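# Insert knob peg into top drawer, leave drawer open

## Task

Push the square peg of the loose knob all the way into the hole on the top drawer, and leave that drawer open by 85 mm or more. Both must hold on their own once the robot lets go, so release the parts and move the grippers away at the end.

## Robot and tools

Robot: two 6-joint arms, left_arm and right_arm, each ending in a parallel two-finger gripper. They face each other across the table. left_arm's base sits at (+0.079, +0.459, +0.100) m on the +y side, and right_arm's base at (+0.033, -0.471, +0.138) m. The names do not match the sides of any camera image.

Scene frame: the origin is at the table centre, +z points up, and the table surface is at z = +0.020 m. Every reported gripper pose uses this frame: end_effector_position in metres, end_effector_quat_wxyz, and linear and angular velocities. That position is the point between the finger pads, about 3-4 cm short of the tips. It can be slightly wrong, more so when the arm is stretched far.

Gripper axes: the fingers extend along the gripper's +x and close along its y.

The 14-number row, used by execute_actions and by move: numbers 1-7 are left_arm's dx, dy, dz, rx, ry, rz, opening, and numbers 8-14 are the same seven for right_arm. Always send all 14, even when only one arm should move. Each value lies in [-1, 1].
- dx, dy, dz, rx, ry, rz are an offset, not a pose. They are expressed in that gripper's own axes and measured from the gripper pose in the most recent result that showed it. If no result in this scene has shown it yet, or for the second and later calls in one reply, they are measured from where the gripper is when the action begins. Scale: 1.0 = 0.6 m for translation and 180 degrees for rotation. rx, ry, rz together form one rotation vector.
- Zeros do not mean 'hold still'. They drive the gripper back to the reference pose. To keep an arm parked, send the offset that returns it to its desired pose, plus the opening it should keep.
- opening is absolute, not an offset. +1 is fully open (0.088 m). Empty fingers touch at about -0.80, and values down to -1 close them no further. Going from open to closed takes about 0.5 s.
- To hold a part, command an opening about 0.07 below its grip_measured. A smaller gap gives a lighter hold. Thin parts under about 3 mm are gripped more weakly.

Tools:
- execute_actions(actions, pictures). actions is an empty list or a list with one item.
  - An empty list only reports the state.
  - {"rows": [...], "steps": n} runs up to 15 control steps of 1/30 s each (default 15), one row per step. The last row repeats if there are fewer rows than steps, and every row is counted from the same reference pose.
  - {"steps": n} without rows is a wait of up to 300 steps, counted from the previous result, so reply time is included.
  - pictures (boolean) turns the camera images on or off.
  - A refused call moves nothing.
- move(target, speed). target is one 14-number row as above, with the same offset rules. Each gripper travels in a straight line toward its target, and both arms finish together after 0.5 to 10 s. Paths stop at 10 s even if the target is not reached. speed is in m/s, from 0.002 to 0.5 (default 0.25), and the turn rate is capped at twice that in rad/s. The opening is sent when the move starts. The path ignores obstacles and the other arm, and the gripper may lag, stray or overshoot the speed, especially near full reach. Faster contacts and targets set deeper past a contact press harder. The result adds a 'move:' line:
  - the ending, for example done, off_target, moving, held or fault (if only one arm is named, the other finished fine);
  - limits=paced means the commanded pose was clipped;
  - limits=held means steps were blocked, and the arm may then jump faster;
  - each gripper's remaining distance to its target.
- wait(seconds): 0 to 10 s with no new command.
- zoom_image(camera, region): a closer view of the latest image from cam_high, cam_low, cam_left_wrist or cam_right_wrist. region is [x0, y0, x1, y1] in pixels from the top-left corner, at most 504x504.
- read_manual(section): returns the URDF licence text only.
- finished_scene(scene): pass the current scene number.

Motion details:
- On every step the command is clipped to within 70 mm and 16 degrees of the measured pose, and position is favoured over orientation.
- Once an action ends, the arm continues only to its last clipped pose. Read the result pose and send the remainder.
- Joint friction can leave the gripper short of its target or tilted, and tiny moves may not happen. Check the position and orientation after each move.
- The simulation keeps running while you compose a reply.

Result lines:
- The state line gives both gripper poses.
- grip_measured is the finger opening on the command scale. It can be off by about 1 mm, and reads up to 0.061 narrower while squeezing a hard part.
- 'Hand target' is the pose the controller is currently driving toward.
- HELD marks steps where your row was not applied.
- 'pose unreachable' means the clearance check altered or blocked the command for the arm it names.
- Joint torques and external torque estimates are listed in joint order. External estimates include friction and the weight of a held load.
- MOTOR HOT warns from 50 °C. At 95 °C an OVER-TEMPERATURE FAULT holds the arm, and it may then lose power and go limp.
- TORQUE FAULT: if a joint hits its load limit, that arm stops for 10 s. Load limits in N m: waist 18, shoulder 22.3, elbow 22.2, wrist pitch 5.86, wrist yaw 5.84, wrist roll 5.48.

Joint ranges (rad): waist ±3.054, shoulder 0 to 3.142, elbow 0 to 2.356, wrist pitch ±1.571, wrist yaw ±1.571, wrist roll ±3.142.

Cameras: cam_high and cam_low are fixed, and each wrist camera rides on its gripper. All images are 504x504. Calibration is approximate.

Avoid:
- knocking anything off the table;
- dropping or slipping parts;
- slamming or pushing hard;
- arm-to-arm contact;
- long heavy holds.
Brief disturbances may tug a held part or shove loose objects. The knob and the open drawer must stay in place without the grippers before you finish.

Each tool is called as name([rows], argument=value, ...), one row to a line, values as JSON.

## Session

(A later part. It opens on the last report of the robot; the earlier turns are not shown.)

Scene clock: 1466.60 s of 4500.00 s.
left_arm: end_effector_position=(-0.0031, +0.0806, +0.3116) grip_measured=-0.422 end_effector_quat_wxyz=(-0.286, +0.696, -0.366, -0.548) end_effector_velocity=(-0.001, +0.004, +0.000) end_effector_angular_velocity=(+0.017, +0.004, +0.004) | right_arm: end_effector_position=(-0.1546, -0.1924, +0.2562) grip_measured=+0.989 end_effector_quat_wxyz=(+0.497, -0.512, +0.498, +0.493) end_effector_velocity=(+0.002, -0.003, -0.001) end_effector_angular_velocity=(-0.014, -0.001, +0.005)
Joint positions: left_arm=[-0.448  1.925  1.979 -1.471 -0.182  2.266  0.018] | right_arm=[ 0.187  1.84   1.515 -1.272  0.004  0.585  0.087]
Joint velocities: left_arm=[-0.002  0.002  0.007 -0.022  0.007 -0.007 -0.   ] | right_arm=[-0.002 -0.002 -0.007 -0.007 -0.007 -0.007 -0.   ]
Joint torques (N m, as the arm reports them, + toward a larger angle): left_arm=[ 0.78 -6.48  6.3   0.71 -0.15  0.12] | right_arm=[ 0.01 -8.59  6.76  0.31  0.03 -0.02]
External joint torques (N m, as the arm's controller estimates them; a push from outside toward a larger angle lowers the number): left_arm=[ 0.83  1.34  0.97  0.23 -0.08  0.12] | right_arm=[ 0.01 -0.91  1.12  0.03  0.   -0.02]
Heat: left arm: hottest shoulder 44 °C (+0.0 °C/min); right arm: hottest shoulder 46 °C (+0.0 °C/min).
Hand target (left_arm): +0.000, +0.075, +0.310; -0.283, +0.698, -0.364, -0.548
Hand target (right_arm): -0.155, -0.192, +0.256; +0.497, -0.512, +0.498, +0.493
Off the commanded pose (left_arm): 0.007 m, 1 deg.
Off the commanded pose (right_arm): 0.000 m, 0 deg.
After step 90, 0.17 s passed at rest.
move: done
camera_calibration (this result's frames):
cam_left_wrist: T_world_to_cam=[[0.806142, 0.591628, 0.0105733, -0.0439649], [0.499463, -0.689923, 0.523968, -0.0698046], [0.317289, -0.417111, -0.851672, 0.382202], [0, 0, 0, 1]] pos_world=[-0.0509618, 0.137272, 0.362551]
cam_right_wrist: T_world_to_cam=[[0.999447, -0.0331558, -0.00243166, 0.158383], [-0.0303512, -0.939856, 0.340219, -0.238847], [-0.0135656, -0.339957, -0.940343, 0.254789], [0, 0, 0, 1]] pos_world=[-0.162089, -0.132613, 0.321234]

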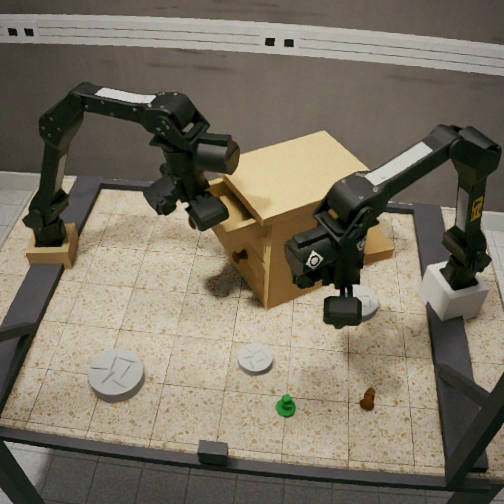

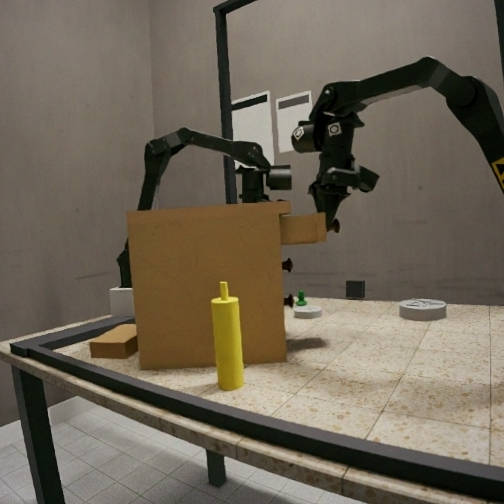

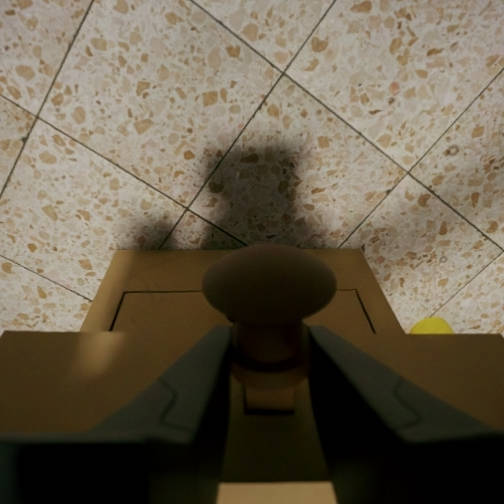

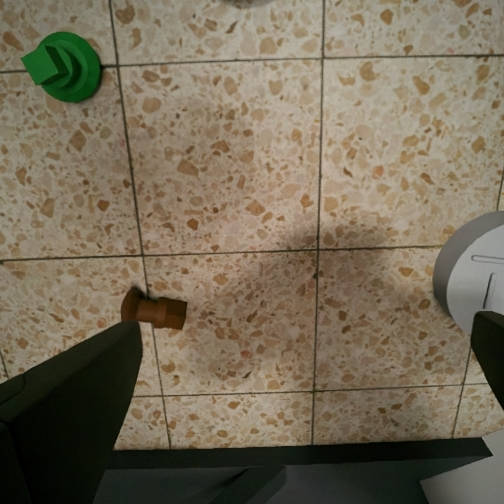

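execute_actions([
  {"rows":[[-0.012,0,-0.006,0,0,0,-0.5,0,0,0,0,0,0,1],[-0.012,0,-0.006,0,0,0,-0.5,0,0,0,0,0,0,1],[-0.002,0,-0.008,0,0,0,-0.5,0,0,0,0,0,0,1]],"steps":15},
])

zoom_image(camera="cam_left_wrist", region=[180, 320, 360, 504])

zoom_image(camera="cam_low", region=[270, 180, 370, 280])

Scene clock: 1472.70 s of 4500.00 s.
left_arm: end_effector_position=(-0.0026, +0.0806, +0.3136) grip_measured=-0.422 end_effector_quat_wxyz=(-0.288, +0.694, -0.367, -0.548) end_effector_velocity=(+0.001, +0.003, -0.001) end_effector_angular_velocity=(+0.009, -0.009, +0.006) | right_arm: end_effector_position=(-0.1546, -0.1924, +0.2562) grip_measured=+0.989 end_effector_quat_wxyz=(+0.497, -0.512, +0.498, +0.493) end_effector_velocity=(-0.001, +0.001, +0.002) end_effector_angular_velocity=(+0.006, +0.013, +0.005)
Joint positions: left_arm=[-0.447  1.929  1.994 -1.483 -0.181  2.273  0.018] | right_arm=[ 0.187  1.84   1.515 -1.272  0.004  0.585  0.087]
Joint velocities: left_arm=[-0.002 -0.002 -0.007 -0.007 -0.007 -0.007 -0.   ] | right_arm=[-0.002 -0.007 -0.002  0.007 -0.007 -0.007 -0.   ]
Joint torques (N m, as the arm reports them, + toward a larger angle): left_arm=[ 0.72 -6.91  6.46  0.38 -0.08  0.09] | right_arm=[ 0.   -8.52  6.77  0.31  0.02 -0.02]
External joint torques (N m, as the arm's controller estimates them; a push from outside toward a larger angle lowers the number): left_arm=[ 0.72  0.88  1.15 -0.12 -0.01  0.1 ] | right_arm=[ 0.01 -0.77  1.05  0.   -0.01 -0.02]
Heat: left arm: hottest shoulder 44 °C (+0.0 °C/min); right arm: hottest shoulder 46 °C (+0.0 °C/min).
Hand target (left_arm): -0.000, +0.077, +0.314; -0.286, +0.696, -0.366, -0.548
Hand target (right_arm): -0.155, -0.192, +0.256; +0.497, -0.512, +0.498, +0.493
Off the commanded pose (left_arm): 0.004 m, 0 deg.
Off the commanded pose (right_arm): 0.000 m, 0 deg.
Steps of this call (steps 1 to 90: nothing new was sent; then 2.60 s passed at rest; steps 91 to 105: all 15 steps of this action). Readings (end_effector_position):
91: left_arm (-0.0029, +0.0807, +0.3126) | right_arm (-0.1546, -0.1924, +0.2562)
92: left_arm (-0.0030, +0.0805, +0.3136) | right_arm (-0.1546, -0.1924, +0.2562)
94: left_arm (-0.0028, +0.0807, +0.3139) | right_arm (-0.1546, -0.1924, +0.2562)
98: left_arm (-0.0027, +0.0806, +0.3137) | right_arm (-0.1546, -0.1924, +0.2562)
105: the state above
camera_calibration (this result's frames):
cam_left_wrist: T_world_to_cam=[[0.809054, 0.587593, 0.0129142, -0.0447272], [0.495665, -0.693956, 0.522247, -0.0702559], [0.315831, -0.416125, -0.852696, 0.38405], [0, 0, 0, 1]] pos_world=[-0.0502848, 0.13734, 0.364747]
cam_right_wrist: T_world_to_cam=[[0.999447, -0.0331558, -0.00243166, 0.158383], [-0.0303512, -0.939856, 0.340219, -0.238847], [-0.0135656, -0.339957, -0.940343, 0.254789], [0, 0, 0, 1]] pos_world=[-0.162089, -0.132613, 0.321234]

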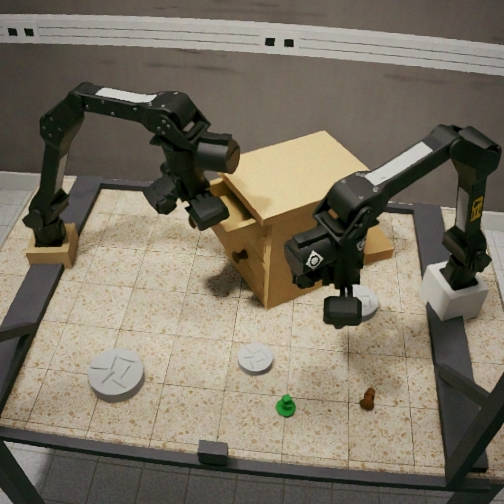

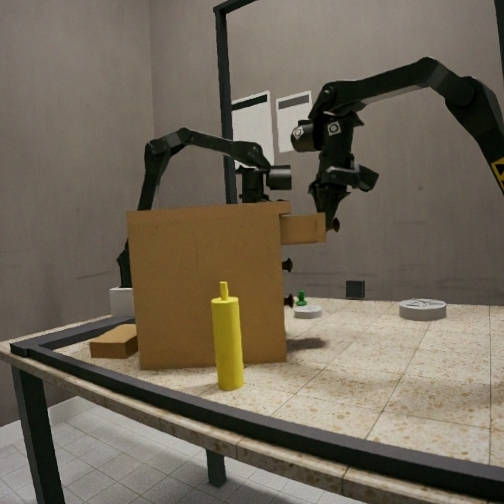

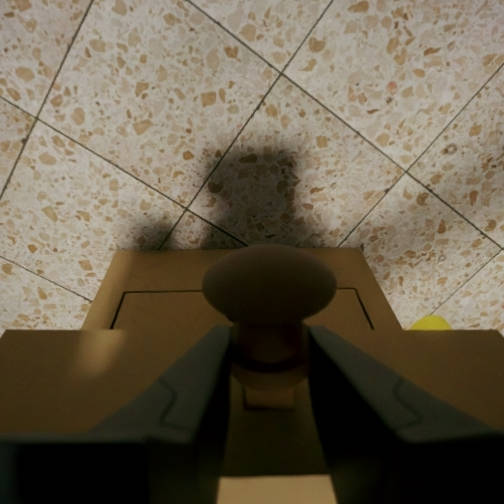

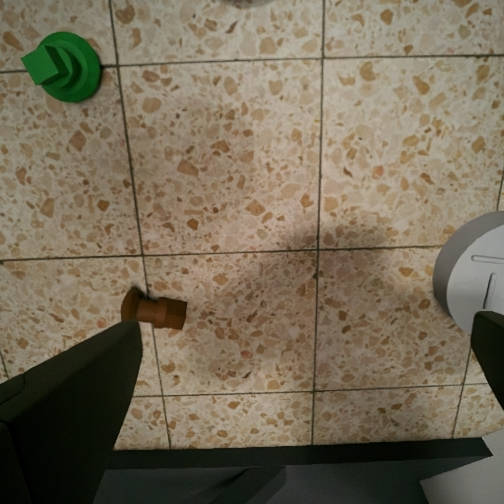

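Region (180, 320, 360, 504) of cam_left_wrist's 504x504 image, scaled by 2.739, with more detail than that image has; it fills the left 493 columns of this view, and the rest is white.

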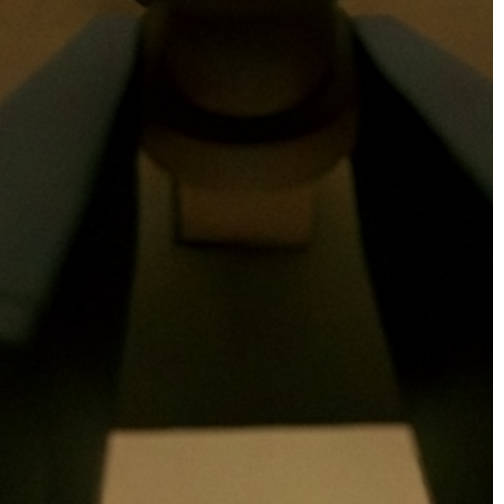

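Region (270, 180, 370, 280) of cam_low's 504x504 image, scaled by 5.040, with more detail than that image has.

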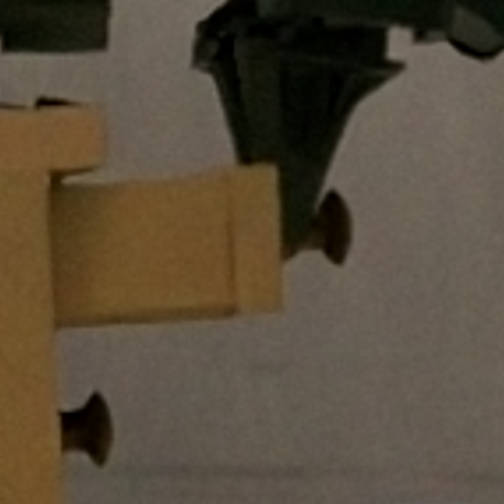

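move(target=[0.003,0.002,-0.018,0,0,0,-0.5,0,0,0,0,0,0,1], speed=0.01)

zoom_image(camera="cam_left_wrist", region=[180, 320, 360, 504])

Scene clock: 1476.20 s of 4500.00 s.
left_arm: end_effector_position=(-0.0005, +0.0760, +0.3136) grip_measured=-0.422 end_effector_quat_wxyz=(-0.293, +0.692, -0.367, -0.548) end_effector_velocity=(+0.003, +0.002, +0.000) end_effector_angular_velocity=(+0.015, -0.013, -0.004) | right_arm: end_effector_position=(-0.1546, -0.1924, +0.2562) grip_measured=+0.989 end_effector_quat_wxyz=(+0.497, -0.512, +0.498, +0.493) end_effector_velocity=(+0.001, -0.002, +0.000) end_effector_angular_velocity=(-0.010, +0.002, +0.005)
Joint positions: left_arm=[-0.436  1.953  2.029 -1.498 -0.175  2.291  0.018] | right_arm=[ 0.187  1.84   1.515 -1.272  0.004  0.585  0.087]
Joint velocities: left_arm=[ 0.002  0.007  0.012 -0.022 -0.007  0.007 -0.   ] | right_arm=[-0.002 -0.002 -0.002 -0.007 -0.007 -0.007 -0.   ]
Joint torques (N m, as the arm reports them, + toward a larger angle): left_arm=[ 0.73 -7.07  6.59  0.54 -0.18  0.15] | right_arm=[ 0.05 -8.54  6.76  0.31  0.03 -0.01]
External joint torques (N m, as the arm's controller estimates them; a push from outside toward a larger angle lowers the number): left_arm=[ 0.73  0.95  1.26  0.07 -0.11  0.15] | right_arm=[ 0.04 -0.87  1.09  0.01  0.   -0.01]
Heat: left arm: hottest shoulder 43 °C (-1.0 °C/min); right arm: hottest shoulder 46 °C (+0.0 °C/min).
Hand target (left_arm): +0.003, +0.071, +0.314; -0.289, +0.694, -0.367, -0.548
Hand target (right_arm): -0.155, -0.192, +0.256; +0.497, -0.512, +0.498, +0.493
Off the commanded pose (left_arm): 0.006 m, 1 deg.
Off the commanded pose (right_arm): 0.000 m, 0 deg.
move: done
camera_calibration (this result's frames):
cam_left_wrist: T_world_to_cam=[[0.813481, 0.581332, 0.0173561, -0.0446825], [0.490601, -0.701934, 0.516333, -0.0720713], [0.312344, -0.411512, -0.856212, 0.382175], [0, 0, 0, 1]] pos_world=[-0.0476633, 0.132656, 0.365211]
cam_right_wrist: T_world_to_cam=[[0.999447, -0.0331558, -0.00243166, 0.158383], [-0.0303512, -0.939856, 0.340219, -0.238847], [-0.0135656, -0.339957, -0.940343, 0.254789], [0, 0, 0, 1]] pos_world=[-0.162089, -0.132613, 0.321234]

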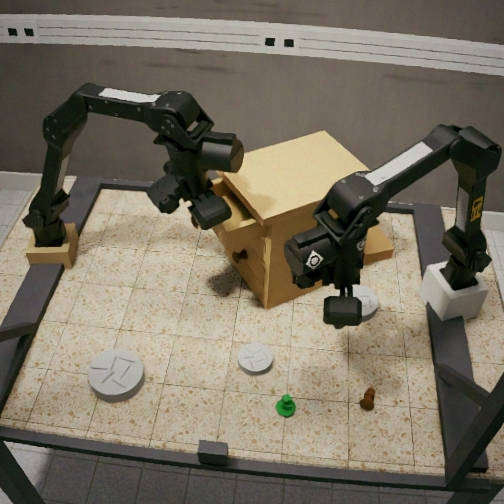

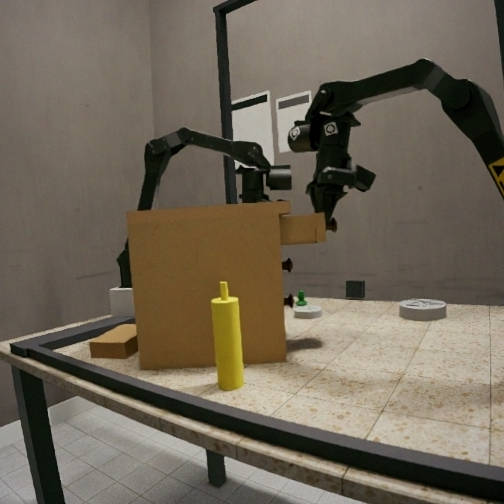

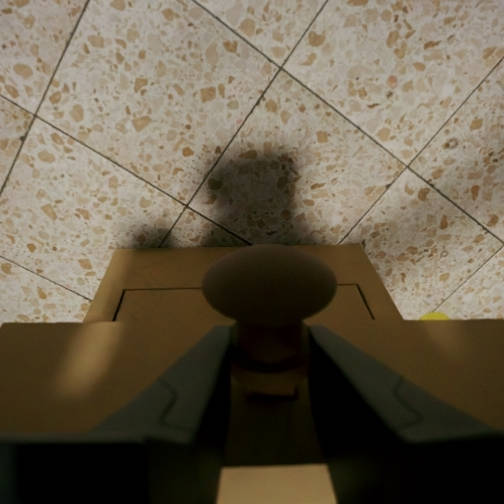

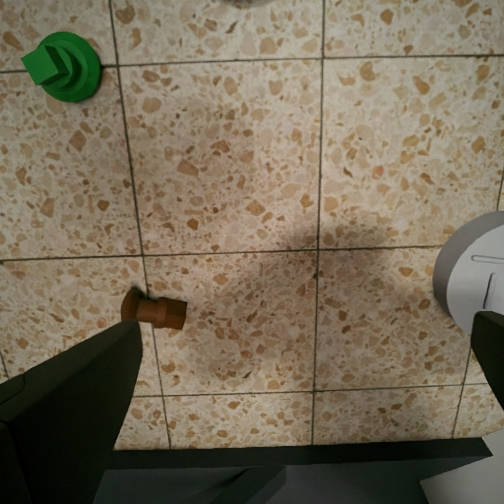

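Region (180, 320, 360, 504) of cam_left_wrist's 504x504 image, scaled by 2.739, with more detail than that image has; it fills the left 493 columns of this view, and the rest is white.

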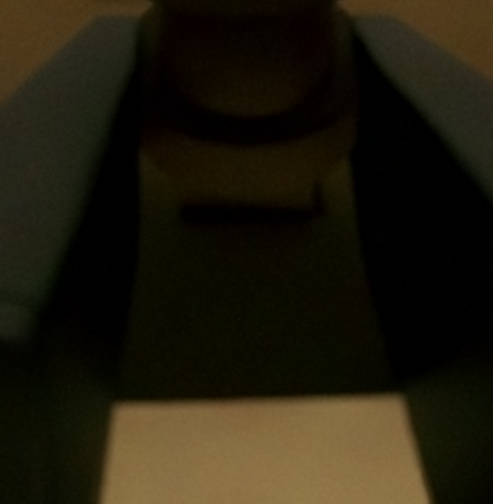

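move(target=[0.002,0.002,-0.015,0,0,0,-0.5,0,0,0,0,0,0,1], speed=0.01)

zoom_image(camera="cam_left_wrist", region=[180, 320, 360, 504])

Scene clock: 1479.63 s of 4500.00 s.
left_arm: end_effector_position=(+0.0008, +0.0725, +0.3139) grip_measured=-0.422 end_effector_quat_wxyz=(-0.297, +0.690, -0.368, -0.549) end_effector_velocity=(+0.000, +0.000, +0.001) end_effector_angular_velocity=(-0.000, -0.006, +0.006) | right_arm: end_effector_position=(-0.1546, -0.1924, +0.2562) grip_measured=+0.989 end_effector_quat_wxyz=(+0.497, -0.512, +0.498, +0.493) end_effector_velocity=(+0.001, -0.006, -0.001) end_effector_angular_velocity=(-0.035, +0.003, +0.004)
Joint positions: left_arm=[-0.429  1.973  2.059 -1.513 -0.172  2.304  0.018] | right_arm=[ 0.187  1.84   1.515 -1.272  0.004  0.585  0.087]
Joint velocities: left_arm=[-0.002  0.002  0.007 -0.007 -0.007 -0.007  0.   ] | right_arm=[-0.002  0.002 -0.002 -0.022 -0.022 -0.007 -0.   ]
Joint torques (N m, as the arm reports them, + toward a larger angle): left_arm=[ 0.64 -7.17  6.66  0.47 -0.14  0.12] | right_arm=[ 0.01 -8.6   6.76  0.32  0.02 -0.02]
External joint torques (N m, as the arm's controller estimates them; a push from outside toward a larger angle lowers the number): left_arm=[ 0.62  0.98  1.37  0.01 -0.07  0.12] | right_arm=[ 0.   -0.92  1.13  0.04  0.   -0.02]
Heat: left arm: hottest shoulder 43 °C (-1.0 °C/min); right arm: hottest shoulder 46 °C (+0.0 °C/min).
Hand target (left_arm): +0.004, +0.068, +0.314; -0.293, +0.692, -0.367, -0.548
Hand target (right_arm): -0.155, -0.192, +0.256; +0.497, -0.512, +0.498, +0.493
Off the commanded pose (left_arm): 0.005 m, 1 deg.
Off the commanded pose (right_arm): 0.000 m, 0 deg.
move: done
camera_calibration (this result's frames):
cam_left_wrist: T_world_to_cam=[[0.817359, 0.575739, 0.021209, -0.0444874], [0.485913, -0.70868, 0.511529, -0.0732698], [0.309537, -0.407797, -0.859004, 0.381209], [0, 0, 0, 1]] pos_world=[-0.0460336, 0.129144, 0.365884]
cam_right_wrist: T_world_to_cam=[[0.999447, -0.0331558, -0.00243166, 0.158383], [-0.0303512, -0.939856, 0.340219, -0.238847], [-0.0135656, -0.339957, -0.940343, 0.254789], [0, 0, 0, 1]] pos_world=[-0.162089, -0.132613, 0.321234]

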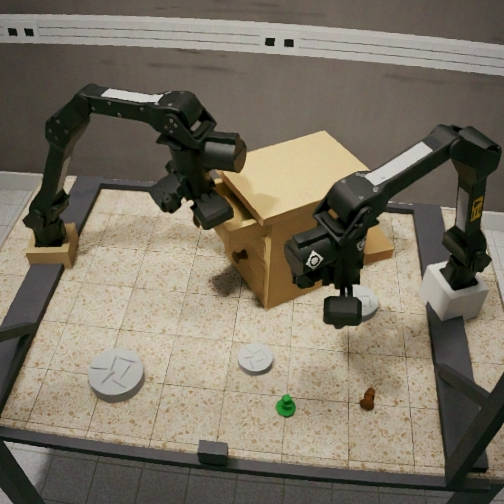

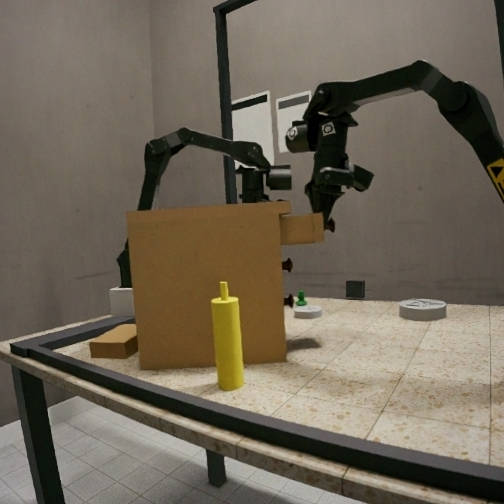

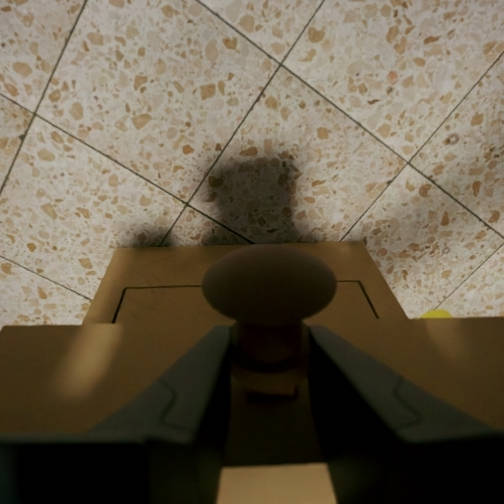

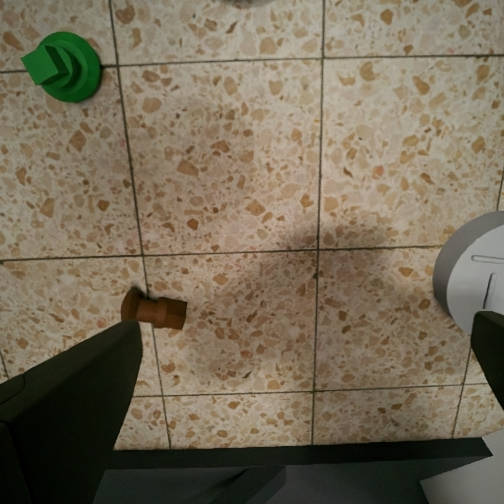

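Region (180, 320, 360, 504) of cam_left_wrist's 504x504 image, scaled by 2.739, with more detail than that image has; it fills the left 493 columns of this view, and the rest is white.

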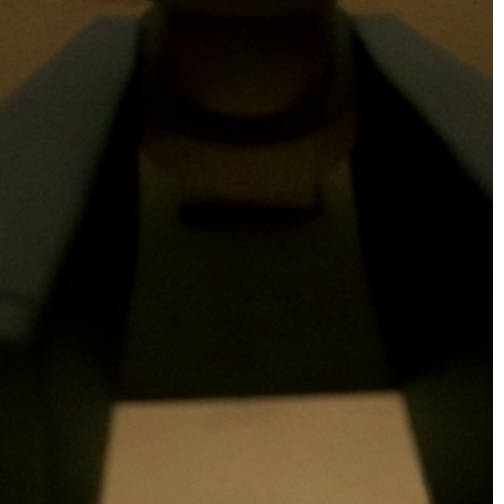

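execute_actions([
  {"rows":[[0,0,0,0,0,0,0.3,0,0,0,0,0,0,1]],"steps":15},
], pictures=false)

move(target=[-0.13,0,0.01,0,0,0,0.3,0,0,0,0,0,0,1], speed=0.08)

zoom_image(camera="cam_low", region=[260, 170, 380, 310])

Scene clock: 1485.93 s of 4500.00 s.
left_arm: end_effector_position=(+0.0008, +0.0723, +0.3139) grip_measured=+0.283 end_effector_quat_wxyz=(-0.297, +0.689, -0.368, -0.549) end_effector_velocity=(+0.003, +0.002, -0.003) end_effector_angular_velocity=(+0.010, -0.024, +0.008) | right_arm: end_effector_position=(-0.1546, -0.1924, +0.2562) grip_measured=+0.989 end_effector_quat_wxyz=(+0.497, -0.512, +0.498, +0.493) end_effector_velocity=(+0.001, -0.002, +0.000) end_effector_angular_velocity=(-0.002, -0.010, +0.025)
Joint positions: left_arm=[-0.429  1.974  2.061 -1.514 -0.171  2.304  0.053] | right_arm=[ 0.187  1.84   1.515 -1.272  0.004  0.585  0.087]
Joint velocities: left_arm=[-0.002  0.002 -0.007 -0.007 -0.022 -0.007  0.006] | right_arm=[ 0.002 -0.002 -0.002 -0.007  0.007 -0.022 -0.   ]
Joint torques (N m, as the arm reports them, + toward a larger angle): left_arm=[ 0.11 -8.36  4.66  0.45 -0.07  0.  ] | right_arm=[-0.02 -8.55  6.74  0.31  0.02 -0.02]
External joint torques (N m, as the arm's controller estimates them; a push from outside toward a larger angle lowers the number): left_arm=[ 0.05 -0.46 -0.53 -0.03  0.    0.  ] | right_arm=[-0.05 -0.93  1.1   0.02 -0.01 -0.02]
Heat: left arm: hottest shoulder 44 °C (+0.0 °C/min); right arm: hottest shoulder 46 °C (+0.0 °C/min).
Hand target (left_arm): +0.001, +0.072, +0.314; -0.297, +0.689, -0.368, -0.549
Hand target (right_arm): -0.155, -0.192, +0.256; +0.497, -0.512, +0.498, +0.493
Off the commanded pose (left_arm): 0.000 m, 0 deg.
Off the commanded pose (right_arm): 0.000 m, 0 deg.
Steps of this call (steps 1 to 90: nothing new was sent; then 2.80 s passed at rest; steps 91 to 105: all 15 steps of this action). Readings (end_effector_position):
91: left_arm (+0.0008, +0.0723, +0.3139) | right_arm (-0.1546, -0.1924, +0.2562)
92: left_arm (+0.0008, +0.0723, +0.3139) | right_arm (-0.1546, -0.1924, +0.2562)
94: left_arm (+0.0008, +0.0723, +0.3139) | right_arm (-0.1546, -0.1924, +0.2562)
98: left_arm (+0.0008, +0.0723, +0.3139) | right_arm (-0.1546, -0.1924, +0.2562)
105: the state above

Scene clock: 1487.57 s of 4500.00 s.
left_arm: end_effector_position=(-0.0117, +0.0888, +0.3782) grip_measured=+0.297 end_effector_quat_wxyz=(-0.245, +0.693, -0.424, -0.528) end_effector_velocity=(-0.000, -0.001, -0.002) end_effector_angular_velocity=(+0.001, -0.010, -0.007) | right_arm: end_effector_position=(-0.1546, -0.1924, +0.2562) grip_measured=+0.989 end_effector_quat_wxyz=(+0.497, -0.512, +0.498, +0.493) end_effector_velocity=(+0.001, -0.006, +0.000) end_effector_angular_velocity=(-0.023, -0.006, +0.024)
Joint positions: left_arm=[-0.475  1.878  2.175 -1.569 -0.179  2.289  0.054] | right_arm=[ 0.187  1.84   1.515 -1.272  0.004  0.585  0.087]
Joint velocities: left_arm=[-0.002  0.002 -0.007  0.007 -0.007  0.007 -0.   ] | right_arm=[ 0.002 -0.002 -0.002 -0.022 -0.007 -0.022  0.   ]
Joint torques (N m, as the arm reports them, + toward a larger angle): left_arm=[-0.27 -9.38  5.96  0.47 -0.25 -0.07] | right_arm=[ 0.03 -8.56  6.79  0.31  0.02 -0.02]
External joint torques (N m, as the arm's controller estimates them; a push from outside toward a larger angle lowers the number): left_arm=[-0.3  -2.28  0.94 -0.26 -0.18 -0.06] | right_arm=[-0.01 -0.83  1.14  0.05  0.   -0.02]
Heat: left arm: hottest shoulder 44 °C (+0.0 °C/min); right arm: hottest shoulder 46 °C (+0.0 °C/min).
Hand target (left_arm): -0.012, +0.092, +0.388; -0.234, +0.695, -0.433, -0.524
Hand target (right_arm): -0.155, -0.192, +0.256; +0.497, -0.512, +0.498, +0.493
Off the commanded pose (left_arm): 0.011 m, 9 deg.
Off the commanded pose (right_arm): 0.000 m, 0 deg.
joint sent to its limit (left arm) — the command would take joint 4 (wrist pitch) past its lower limit, so that joint was sent only as far as its limit.
move: off_target (left_arm)
camera_calibration (this result's frames):
cam_left_wrist: T_world_to_cam=[[0.832502, 0.545408, -0.0973112, 0.00267435], [0.488256, -0.63927, 0.594087, -0.125922], [0.261812, -0.542092, -0.798493, 0.435373], [0, 0, 0, 1]] pos_world=[-0.0547301, 0.154055, 0.422711]
cam_right_wrist: T_world_to_cam=[[0.999447, -0.0331558, -0.00243166, 0.158383], [-0.0303512, -0.939856, 0.340219, -0.238847], [-0.0135656, -0.339957, -0.940343, 0.254789], [0, 0, 0, 1]] pos_world=[-0.162089, -0.132613, 0.321234]

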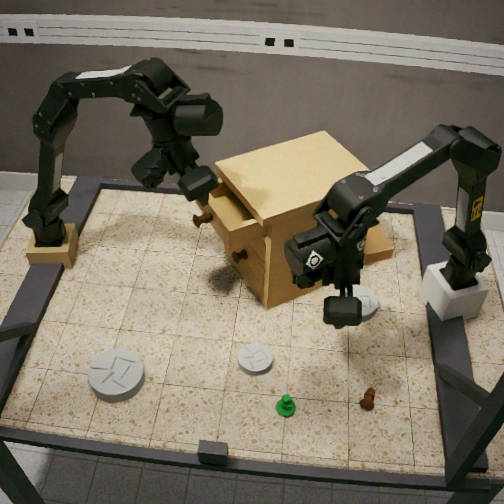

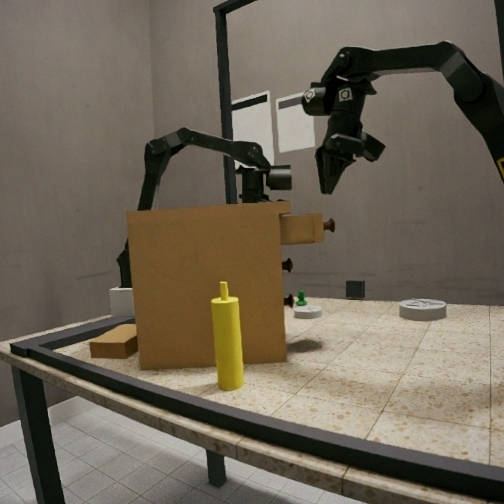

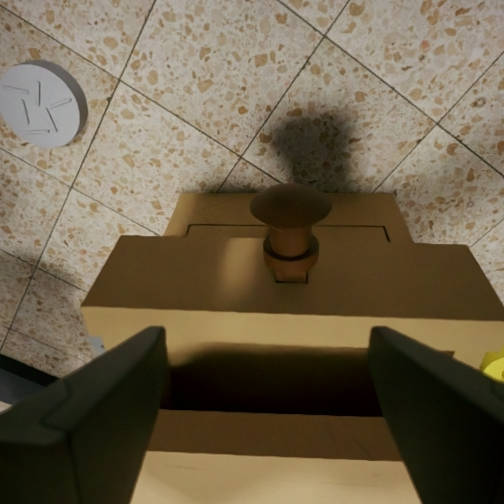

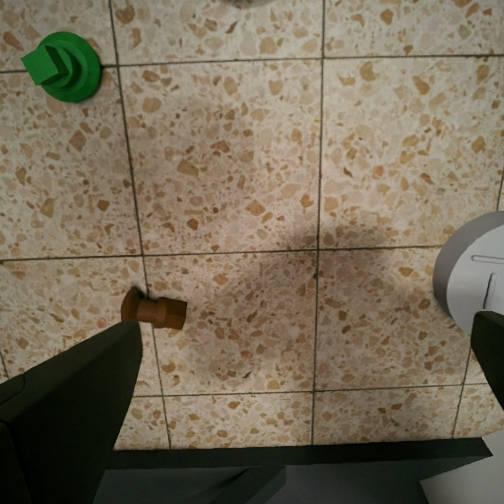

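Region (260, 170, 380, 310) of cam_low's 504x504 image, scaled by 3.600, with more detail than that image has; it fills the left 432 columns of this view, and the rest is white.

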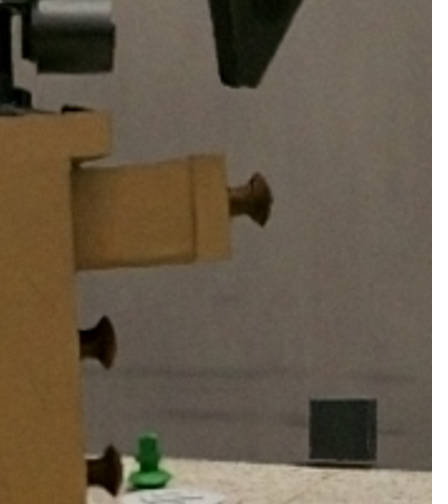

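move(target=[0,0,0,-0.5,0,0,1,0,0,0,0,0,0,1], speed=0.5)

Scene clock: 1514.00 s of 4500.00 s.
left_arm: end_effector_position=(-0.0118, +0.0887, +0.3784) grip_measured=+1.000 end_effector_quat_wxyz=(+0.316, +0.664, +0.072, -0.674) end_effector_velocity=(+0.001, +0.003, +0.002) end_effector_angular_velocity=(-0.002, -0.000, +0.020) | right_arm: end_effector_position=(-0.1546, -0.1924, +0.2562) grip_measured=+0.989 end_effector_quat_wxyz=(+0.497, -0.512, +0.498, +0.493) end_effector_velocity=(-0.002, -0.004, +0.002) end_effector_angular_velocity=(-0.014, +0.017, +0.009)
Joint positions: left_arm=[-0.475  1.878  2.175 -1.569 -0.18   0.723  0.088] | right_arm=[ 0.187  1.84   1.515 -1.272  0.004  0.585  0.087]
Joint velocities: left_arm=[-0.002 -0.007 -0.002 -0.007 -0.007 -0.022  0.   ] | right_arm=[ 0.002 -0.007 -0.002 -0.007 -0.022 -0.007 -0.   ]
Joint torques (N m, as the arm reports them, + toward a larger angle): left_arm=[-0.01 -7.42  4.8   0.71 -0.05 -0.06] | right_arm=[ 0.01 -8.54  6.77  0.31  0.02 -0.02]
External joint torques (N m, as the arm's controller estimates them; a push from outside toward a larger angle lowers the number): left_arm=[-0.06 -0.16 -0.3  -0.08  0.04 -0.04] | right_arm=[-0.04 -0.79  1.06  0.02  0.   -0.02]
Heat: left arm: hottest shoulder 46 °C (+2.0 °C/min); right arm: hottest shoulder 46 °C (+0.0 °C/min).
Hand target (left_arm): -0.012, +0.089, +0.378; +0.317, +0.663, +0.073, -0.674
Hand target (right_arm): -0.155, -0.192, +0.256; +0.497, -0.512, +0.498, +0.493
Off the commanded pose (left_arm): 0.000 m, 0 deg.
Off the commanded pose (right_arm): 0.000 m, 0 deg.
After step 90, 21.20 s passed at rest.
move: done
camera_calibration (this result's frames):
cam_left_wrist: T_world_to_cam=[[-0.5428, 0.784212, -0.300633, 0.0423471], [0.774364, 0.605892, 0.182359, -0.0773308], [0.325159, -0.133815, -0.936144, 0.452169], [0, 0, 0, 1]] pos_world=[-0.0641588, 0.0741519, 0.450128]
cam_right_wrist: T_world_to_cam=[[0.999447, -0.0331558, -0.00243166, 0.158383], [-0.0303512, -0.939856, 0.340219, -0.238847], [-0.0135656, -0.339957, -0.940343, 0.254789], [0, 0, 0, 1]] pos_world=[-0.162089, -0.132613, 0.321234]

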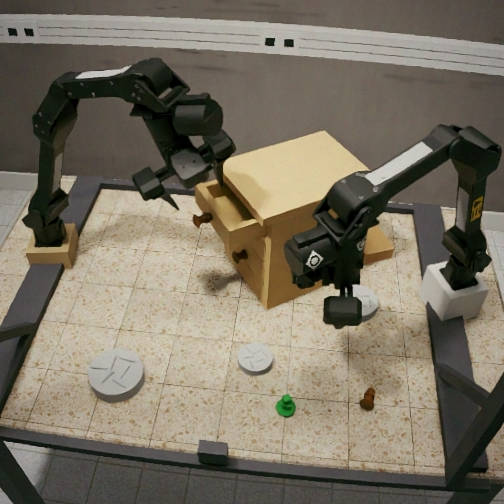

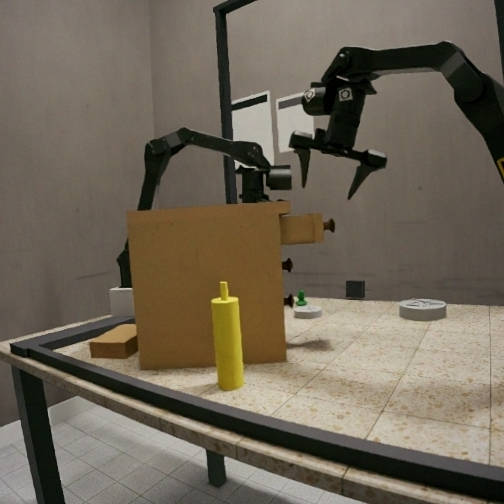

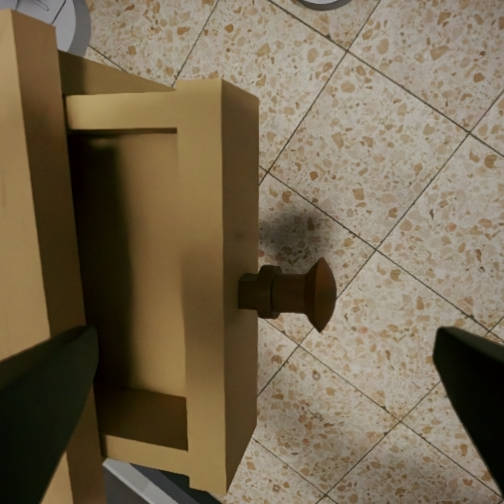

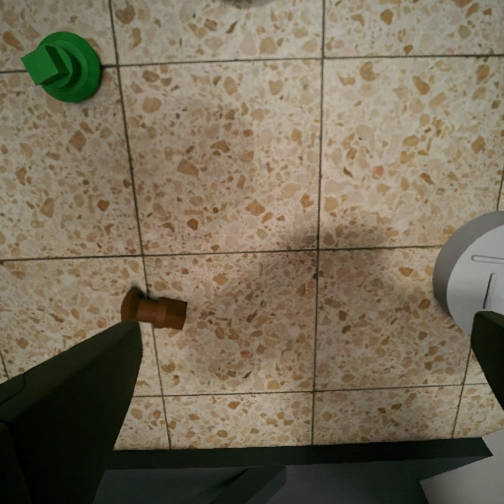

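move(target=[0.037,0.019,-0.014,-0.01,-0.017,-0.105,1,0,0,0,0,0,0,1], speed=0.1)

Scene clock: 1525.33 s of 4500.00 s.
left_arm: end_effector_position=(+0.0025, +0.0790, +0.3629) grip_measured=+1.000 end_effector_quat_wxyz=(+0.262, +0.593, +0.134, -0.749) end_effector_velocity=(-0.004, +0.003, +0.000) end_effector_angular_velocity=(+0.012, +0.022, -0.001) | right_arm: end_effector_position=(-0.1546, -0.1924, +0.2562) grip_measured=+0.989 end_effector_quat_wxyz=(+0.497, -0.512, +0.498, +0.493) end_effector_velocity=(+0.005, +0.000, +0.000) end_effector_angular_velocity=(+0.006, -0.022, +0.005)
Joint positions: left_arm=[-0.316  1.918  2.175 -1.569  0.122  0.829  0.088] | right_arm=[ 0.187  1.84   1.515 -1.272  0.004  0.585  0.087]
Joint velocities: left_arm=[-0.002 -0.002 -0.002 -0.007  0.022 -0.007  0.   ] | right_arm=[-0.002 -0.002 -0.002 -0.007  0.022 -0.007 -0.   ]
Joint torques (N m, as the arm reports them, + toward a larger angle): left_arm=[ 0.47 -6.53  5.23  0.48  0.3   0.1 ] | right_arm=[ 0.   -8.51  6.77  0.31  0.02 -0.01]
External joint torques (N m, as the arm's controller estimates them; a push from outside toward a larger angle lowers the number): left_arm=[ 0.48  1.06  0.07 -0.24  0.18  0.1 ] | right_arm=[ 0.07 -0.89  1.14  0.02 -0.02 -0.01]
Heat: left arm: hottest shoulder 46 °C (+2.0 °C/min); right arm: hottest shoulder 46 °C (+0.0 °C/min).
Hand target (left_arm): +0.003, +0.077, +0.359; -0.258, -0.593, -0.139, +0.750
Hand target (right_arm): -0.155, -0.192, +0.256; +0.497, -0.512, +0.498, +0.493
Off the commanded pose (left_arm): 0.003 m, 9 deg.
Off the commanded pose (right_arm): 0.000 m, 0 deg.
joint sent to its limit (left arm) — the command would take joint 4 (wrist pitch) past its lower limit, so that joint was sent only as far as its limit.
After step 90, 6.33 s passed at rest.
move: off_target (left_arm)
camera_calibration (this result's frames):
cam_left_wrist: T_world_to_cam=[[-0.568629, 0.818333, -0.0836217, -0.028342], [0.81804, 0.573234, 0.0470536, -0.0280563], [0.0864403, -0.0416498, -0.995386, 0.446493], [0, 0, 0, 1]] pos_world=[-0.0317599, 0.0578723, 0.443383]
cam_right_wrist: T_world_to_cam=[[0.999447, -0.0331558, -0.00243166, 0.158383], [-0.0303512, -0.939856, 0.340219, -0.238847], [-0.0135656, -0.339957, -0.940343, 0.254789], [0, 0, 0, 1]] pos_world=[-0.162089, -0.132613, 0.321234]

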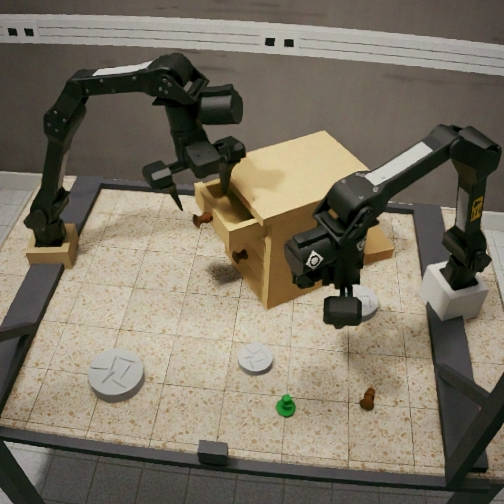

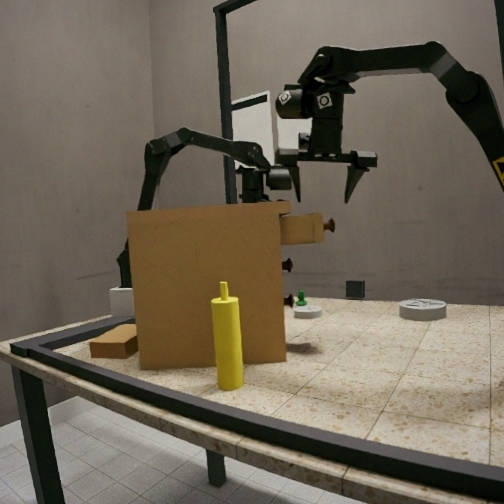

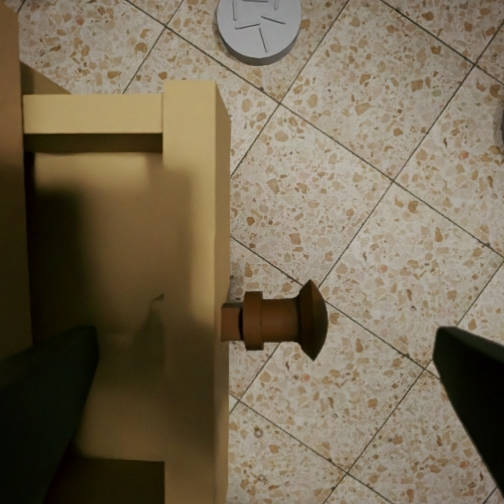

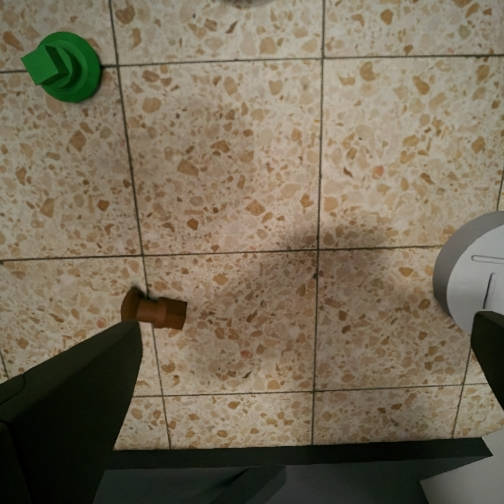

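move(target=[0.046,0.001,-0.0225,0,0.02,-0.036,1,0,0,0,0,0,0,1], speed=0.05)

Scene clock: 1538.87 s of 4500.00 s.
left_arm: end_effector_position=(+0.0086, +0.0796, +0.3392) grip_measured=+1.000 end_effector_quat_wxyz=(+0.231, +0.601, +0.158, -0.748) end_effector_velocity=(+0.003, +0.002, -0.001) end_effector_angular_velocity=(+0.003, -0.024, -0.006) | right_arm: end_effector_position=(-0.1546, -0.1924, +0.2562) grip_measured=+0.989 end_effector_quat_wxyz=(+0.497, -0.512, +0.498, +0.493) end_effector_velocity=(+0.001, -0.002, +0.000) end_effector_angular_velocity=(-0.011, +0.002, +0.019)
Joint positions: left_arm=[-0.289  1.942  2.12  -1.569  0.15   0.87   0.088] | right_arm=[ 0.187  1.84   1.515 -1.272  0.004  0.585  0.087]
Joint velocities: left_arm=[-0.002 -0.002 -0.002 -0.007 -0.022  0.007  0.   ] | right_arm=[-0.002 -0.002 -0.002 -0.007 -0.007 -0.022 -0.   ]
Joint torques (N m, as the arm reports them, + toward a larger angle): left_arm=[ 0.42 -6.76  4.01  0.37  0.34  0.14] | right_arm=[ 0.03 -8.58  6.76  0.3   0.02 -0.01]
External joint torques (N m, as the arm's controller estimates them; a push from outside toward a larger angle lowers the number): left_arm=[ 0.41  1.04 -1.21 -0.24  0.21  0.14] | right_arm=[ 0.02 -0.96  1.14  0.02  0.   -0.01]
Heat: left arm: hottest shoulder 45 °C (+2.0 °C/min); right arm: hottest shoulder 46 °C (+0.0 °C/min).
Hand target (left_arm): +0.009, +0.079, +0.333; -0.224, -0.603, -0.167, +0.747
Hand target (right_arm): -0.155, -0.192, +0.256; +0.497, -0.512, +0.498, +0.493
Off the commanded pose (left_arm): 0.006 m, 3 deg.
Off the commanded pose (right_arm): 0.000 m, 0 deg.
joint sent to its limit (left arm) — the command would take joint 4 (wrist pitch) past its lower limit, so that joint was sent only as far as its limit.
After step 90, 8.93 s passed at rest.
move: off_target (left_arm)
camera_calibration (this result's frames):
cam_left_wrist: T_world_to_cam=[[-0.552775, 0.833178, -0.0159251, -0.0516556], [0.829655, 0.552029, 0.0832852, -0.0430019], [0.0781826, 0.0328257, -0.996398, 0.416949], [0, 0, 0, 1]] pos_world=[-0.0254753, 0.05309, 0.418206]
cam_right_wrist: T_world_to_cam=[[0.999447, -0.0331558, -0.00243166, 0.158383], [-0.0303512, -0.939856, 0.340219, -0.238847], [-0.0135656, -0.339957, -0.940343, 0.254789], [0, 0, 0, 1]] pos_world=[-0.162089, -0.132613, 0.321234]

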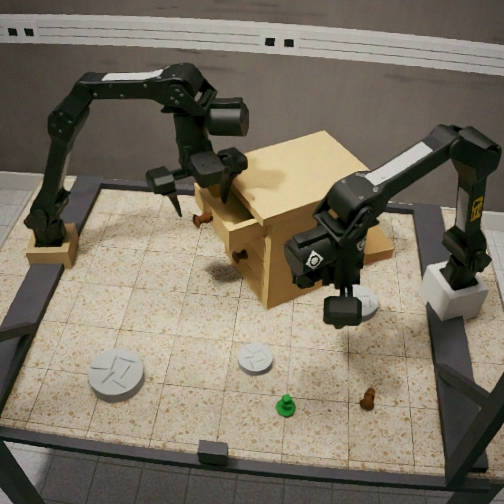

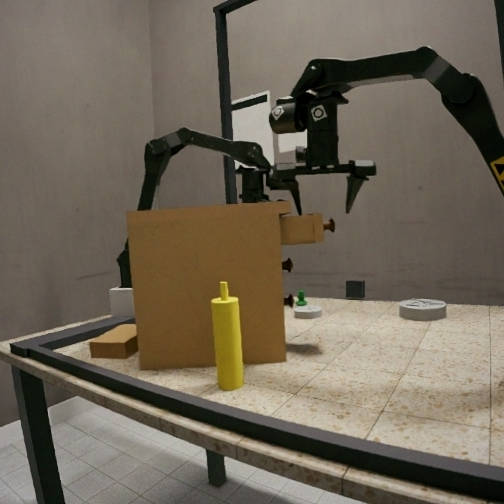

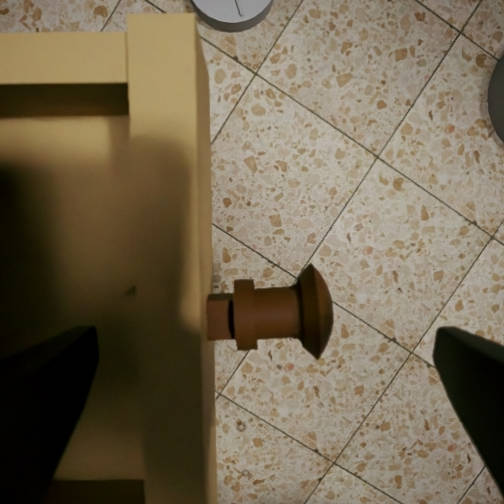

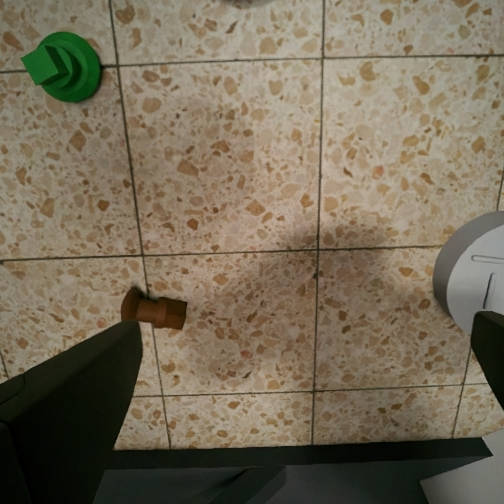

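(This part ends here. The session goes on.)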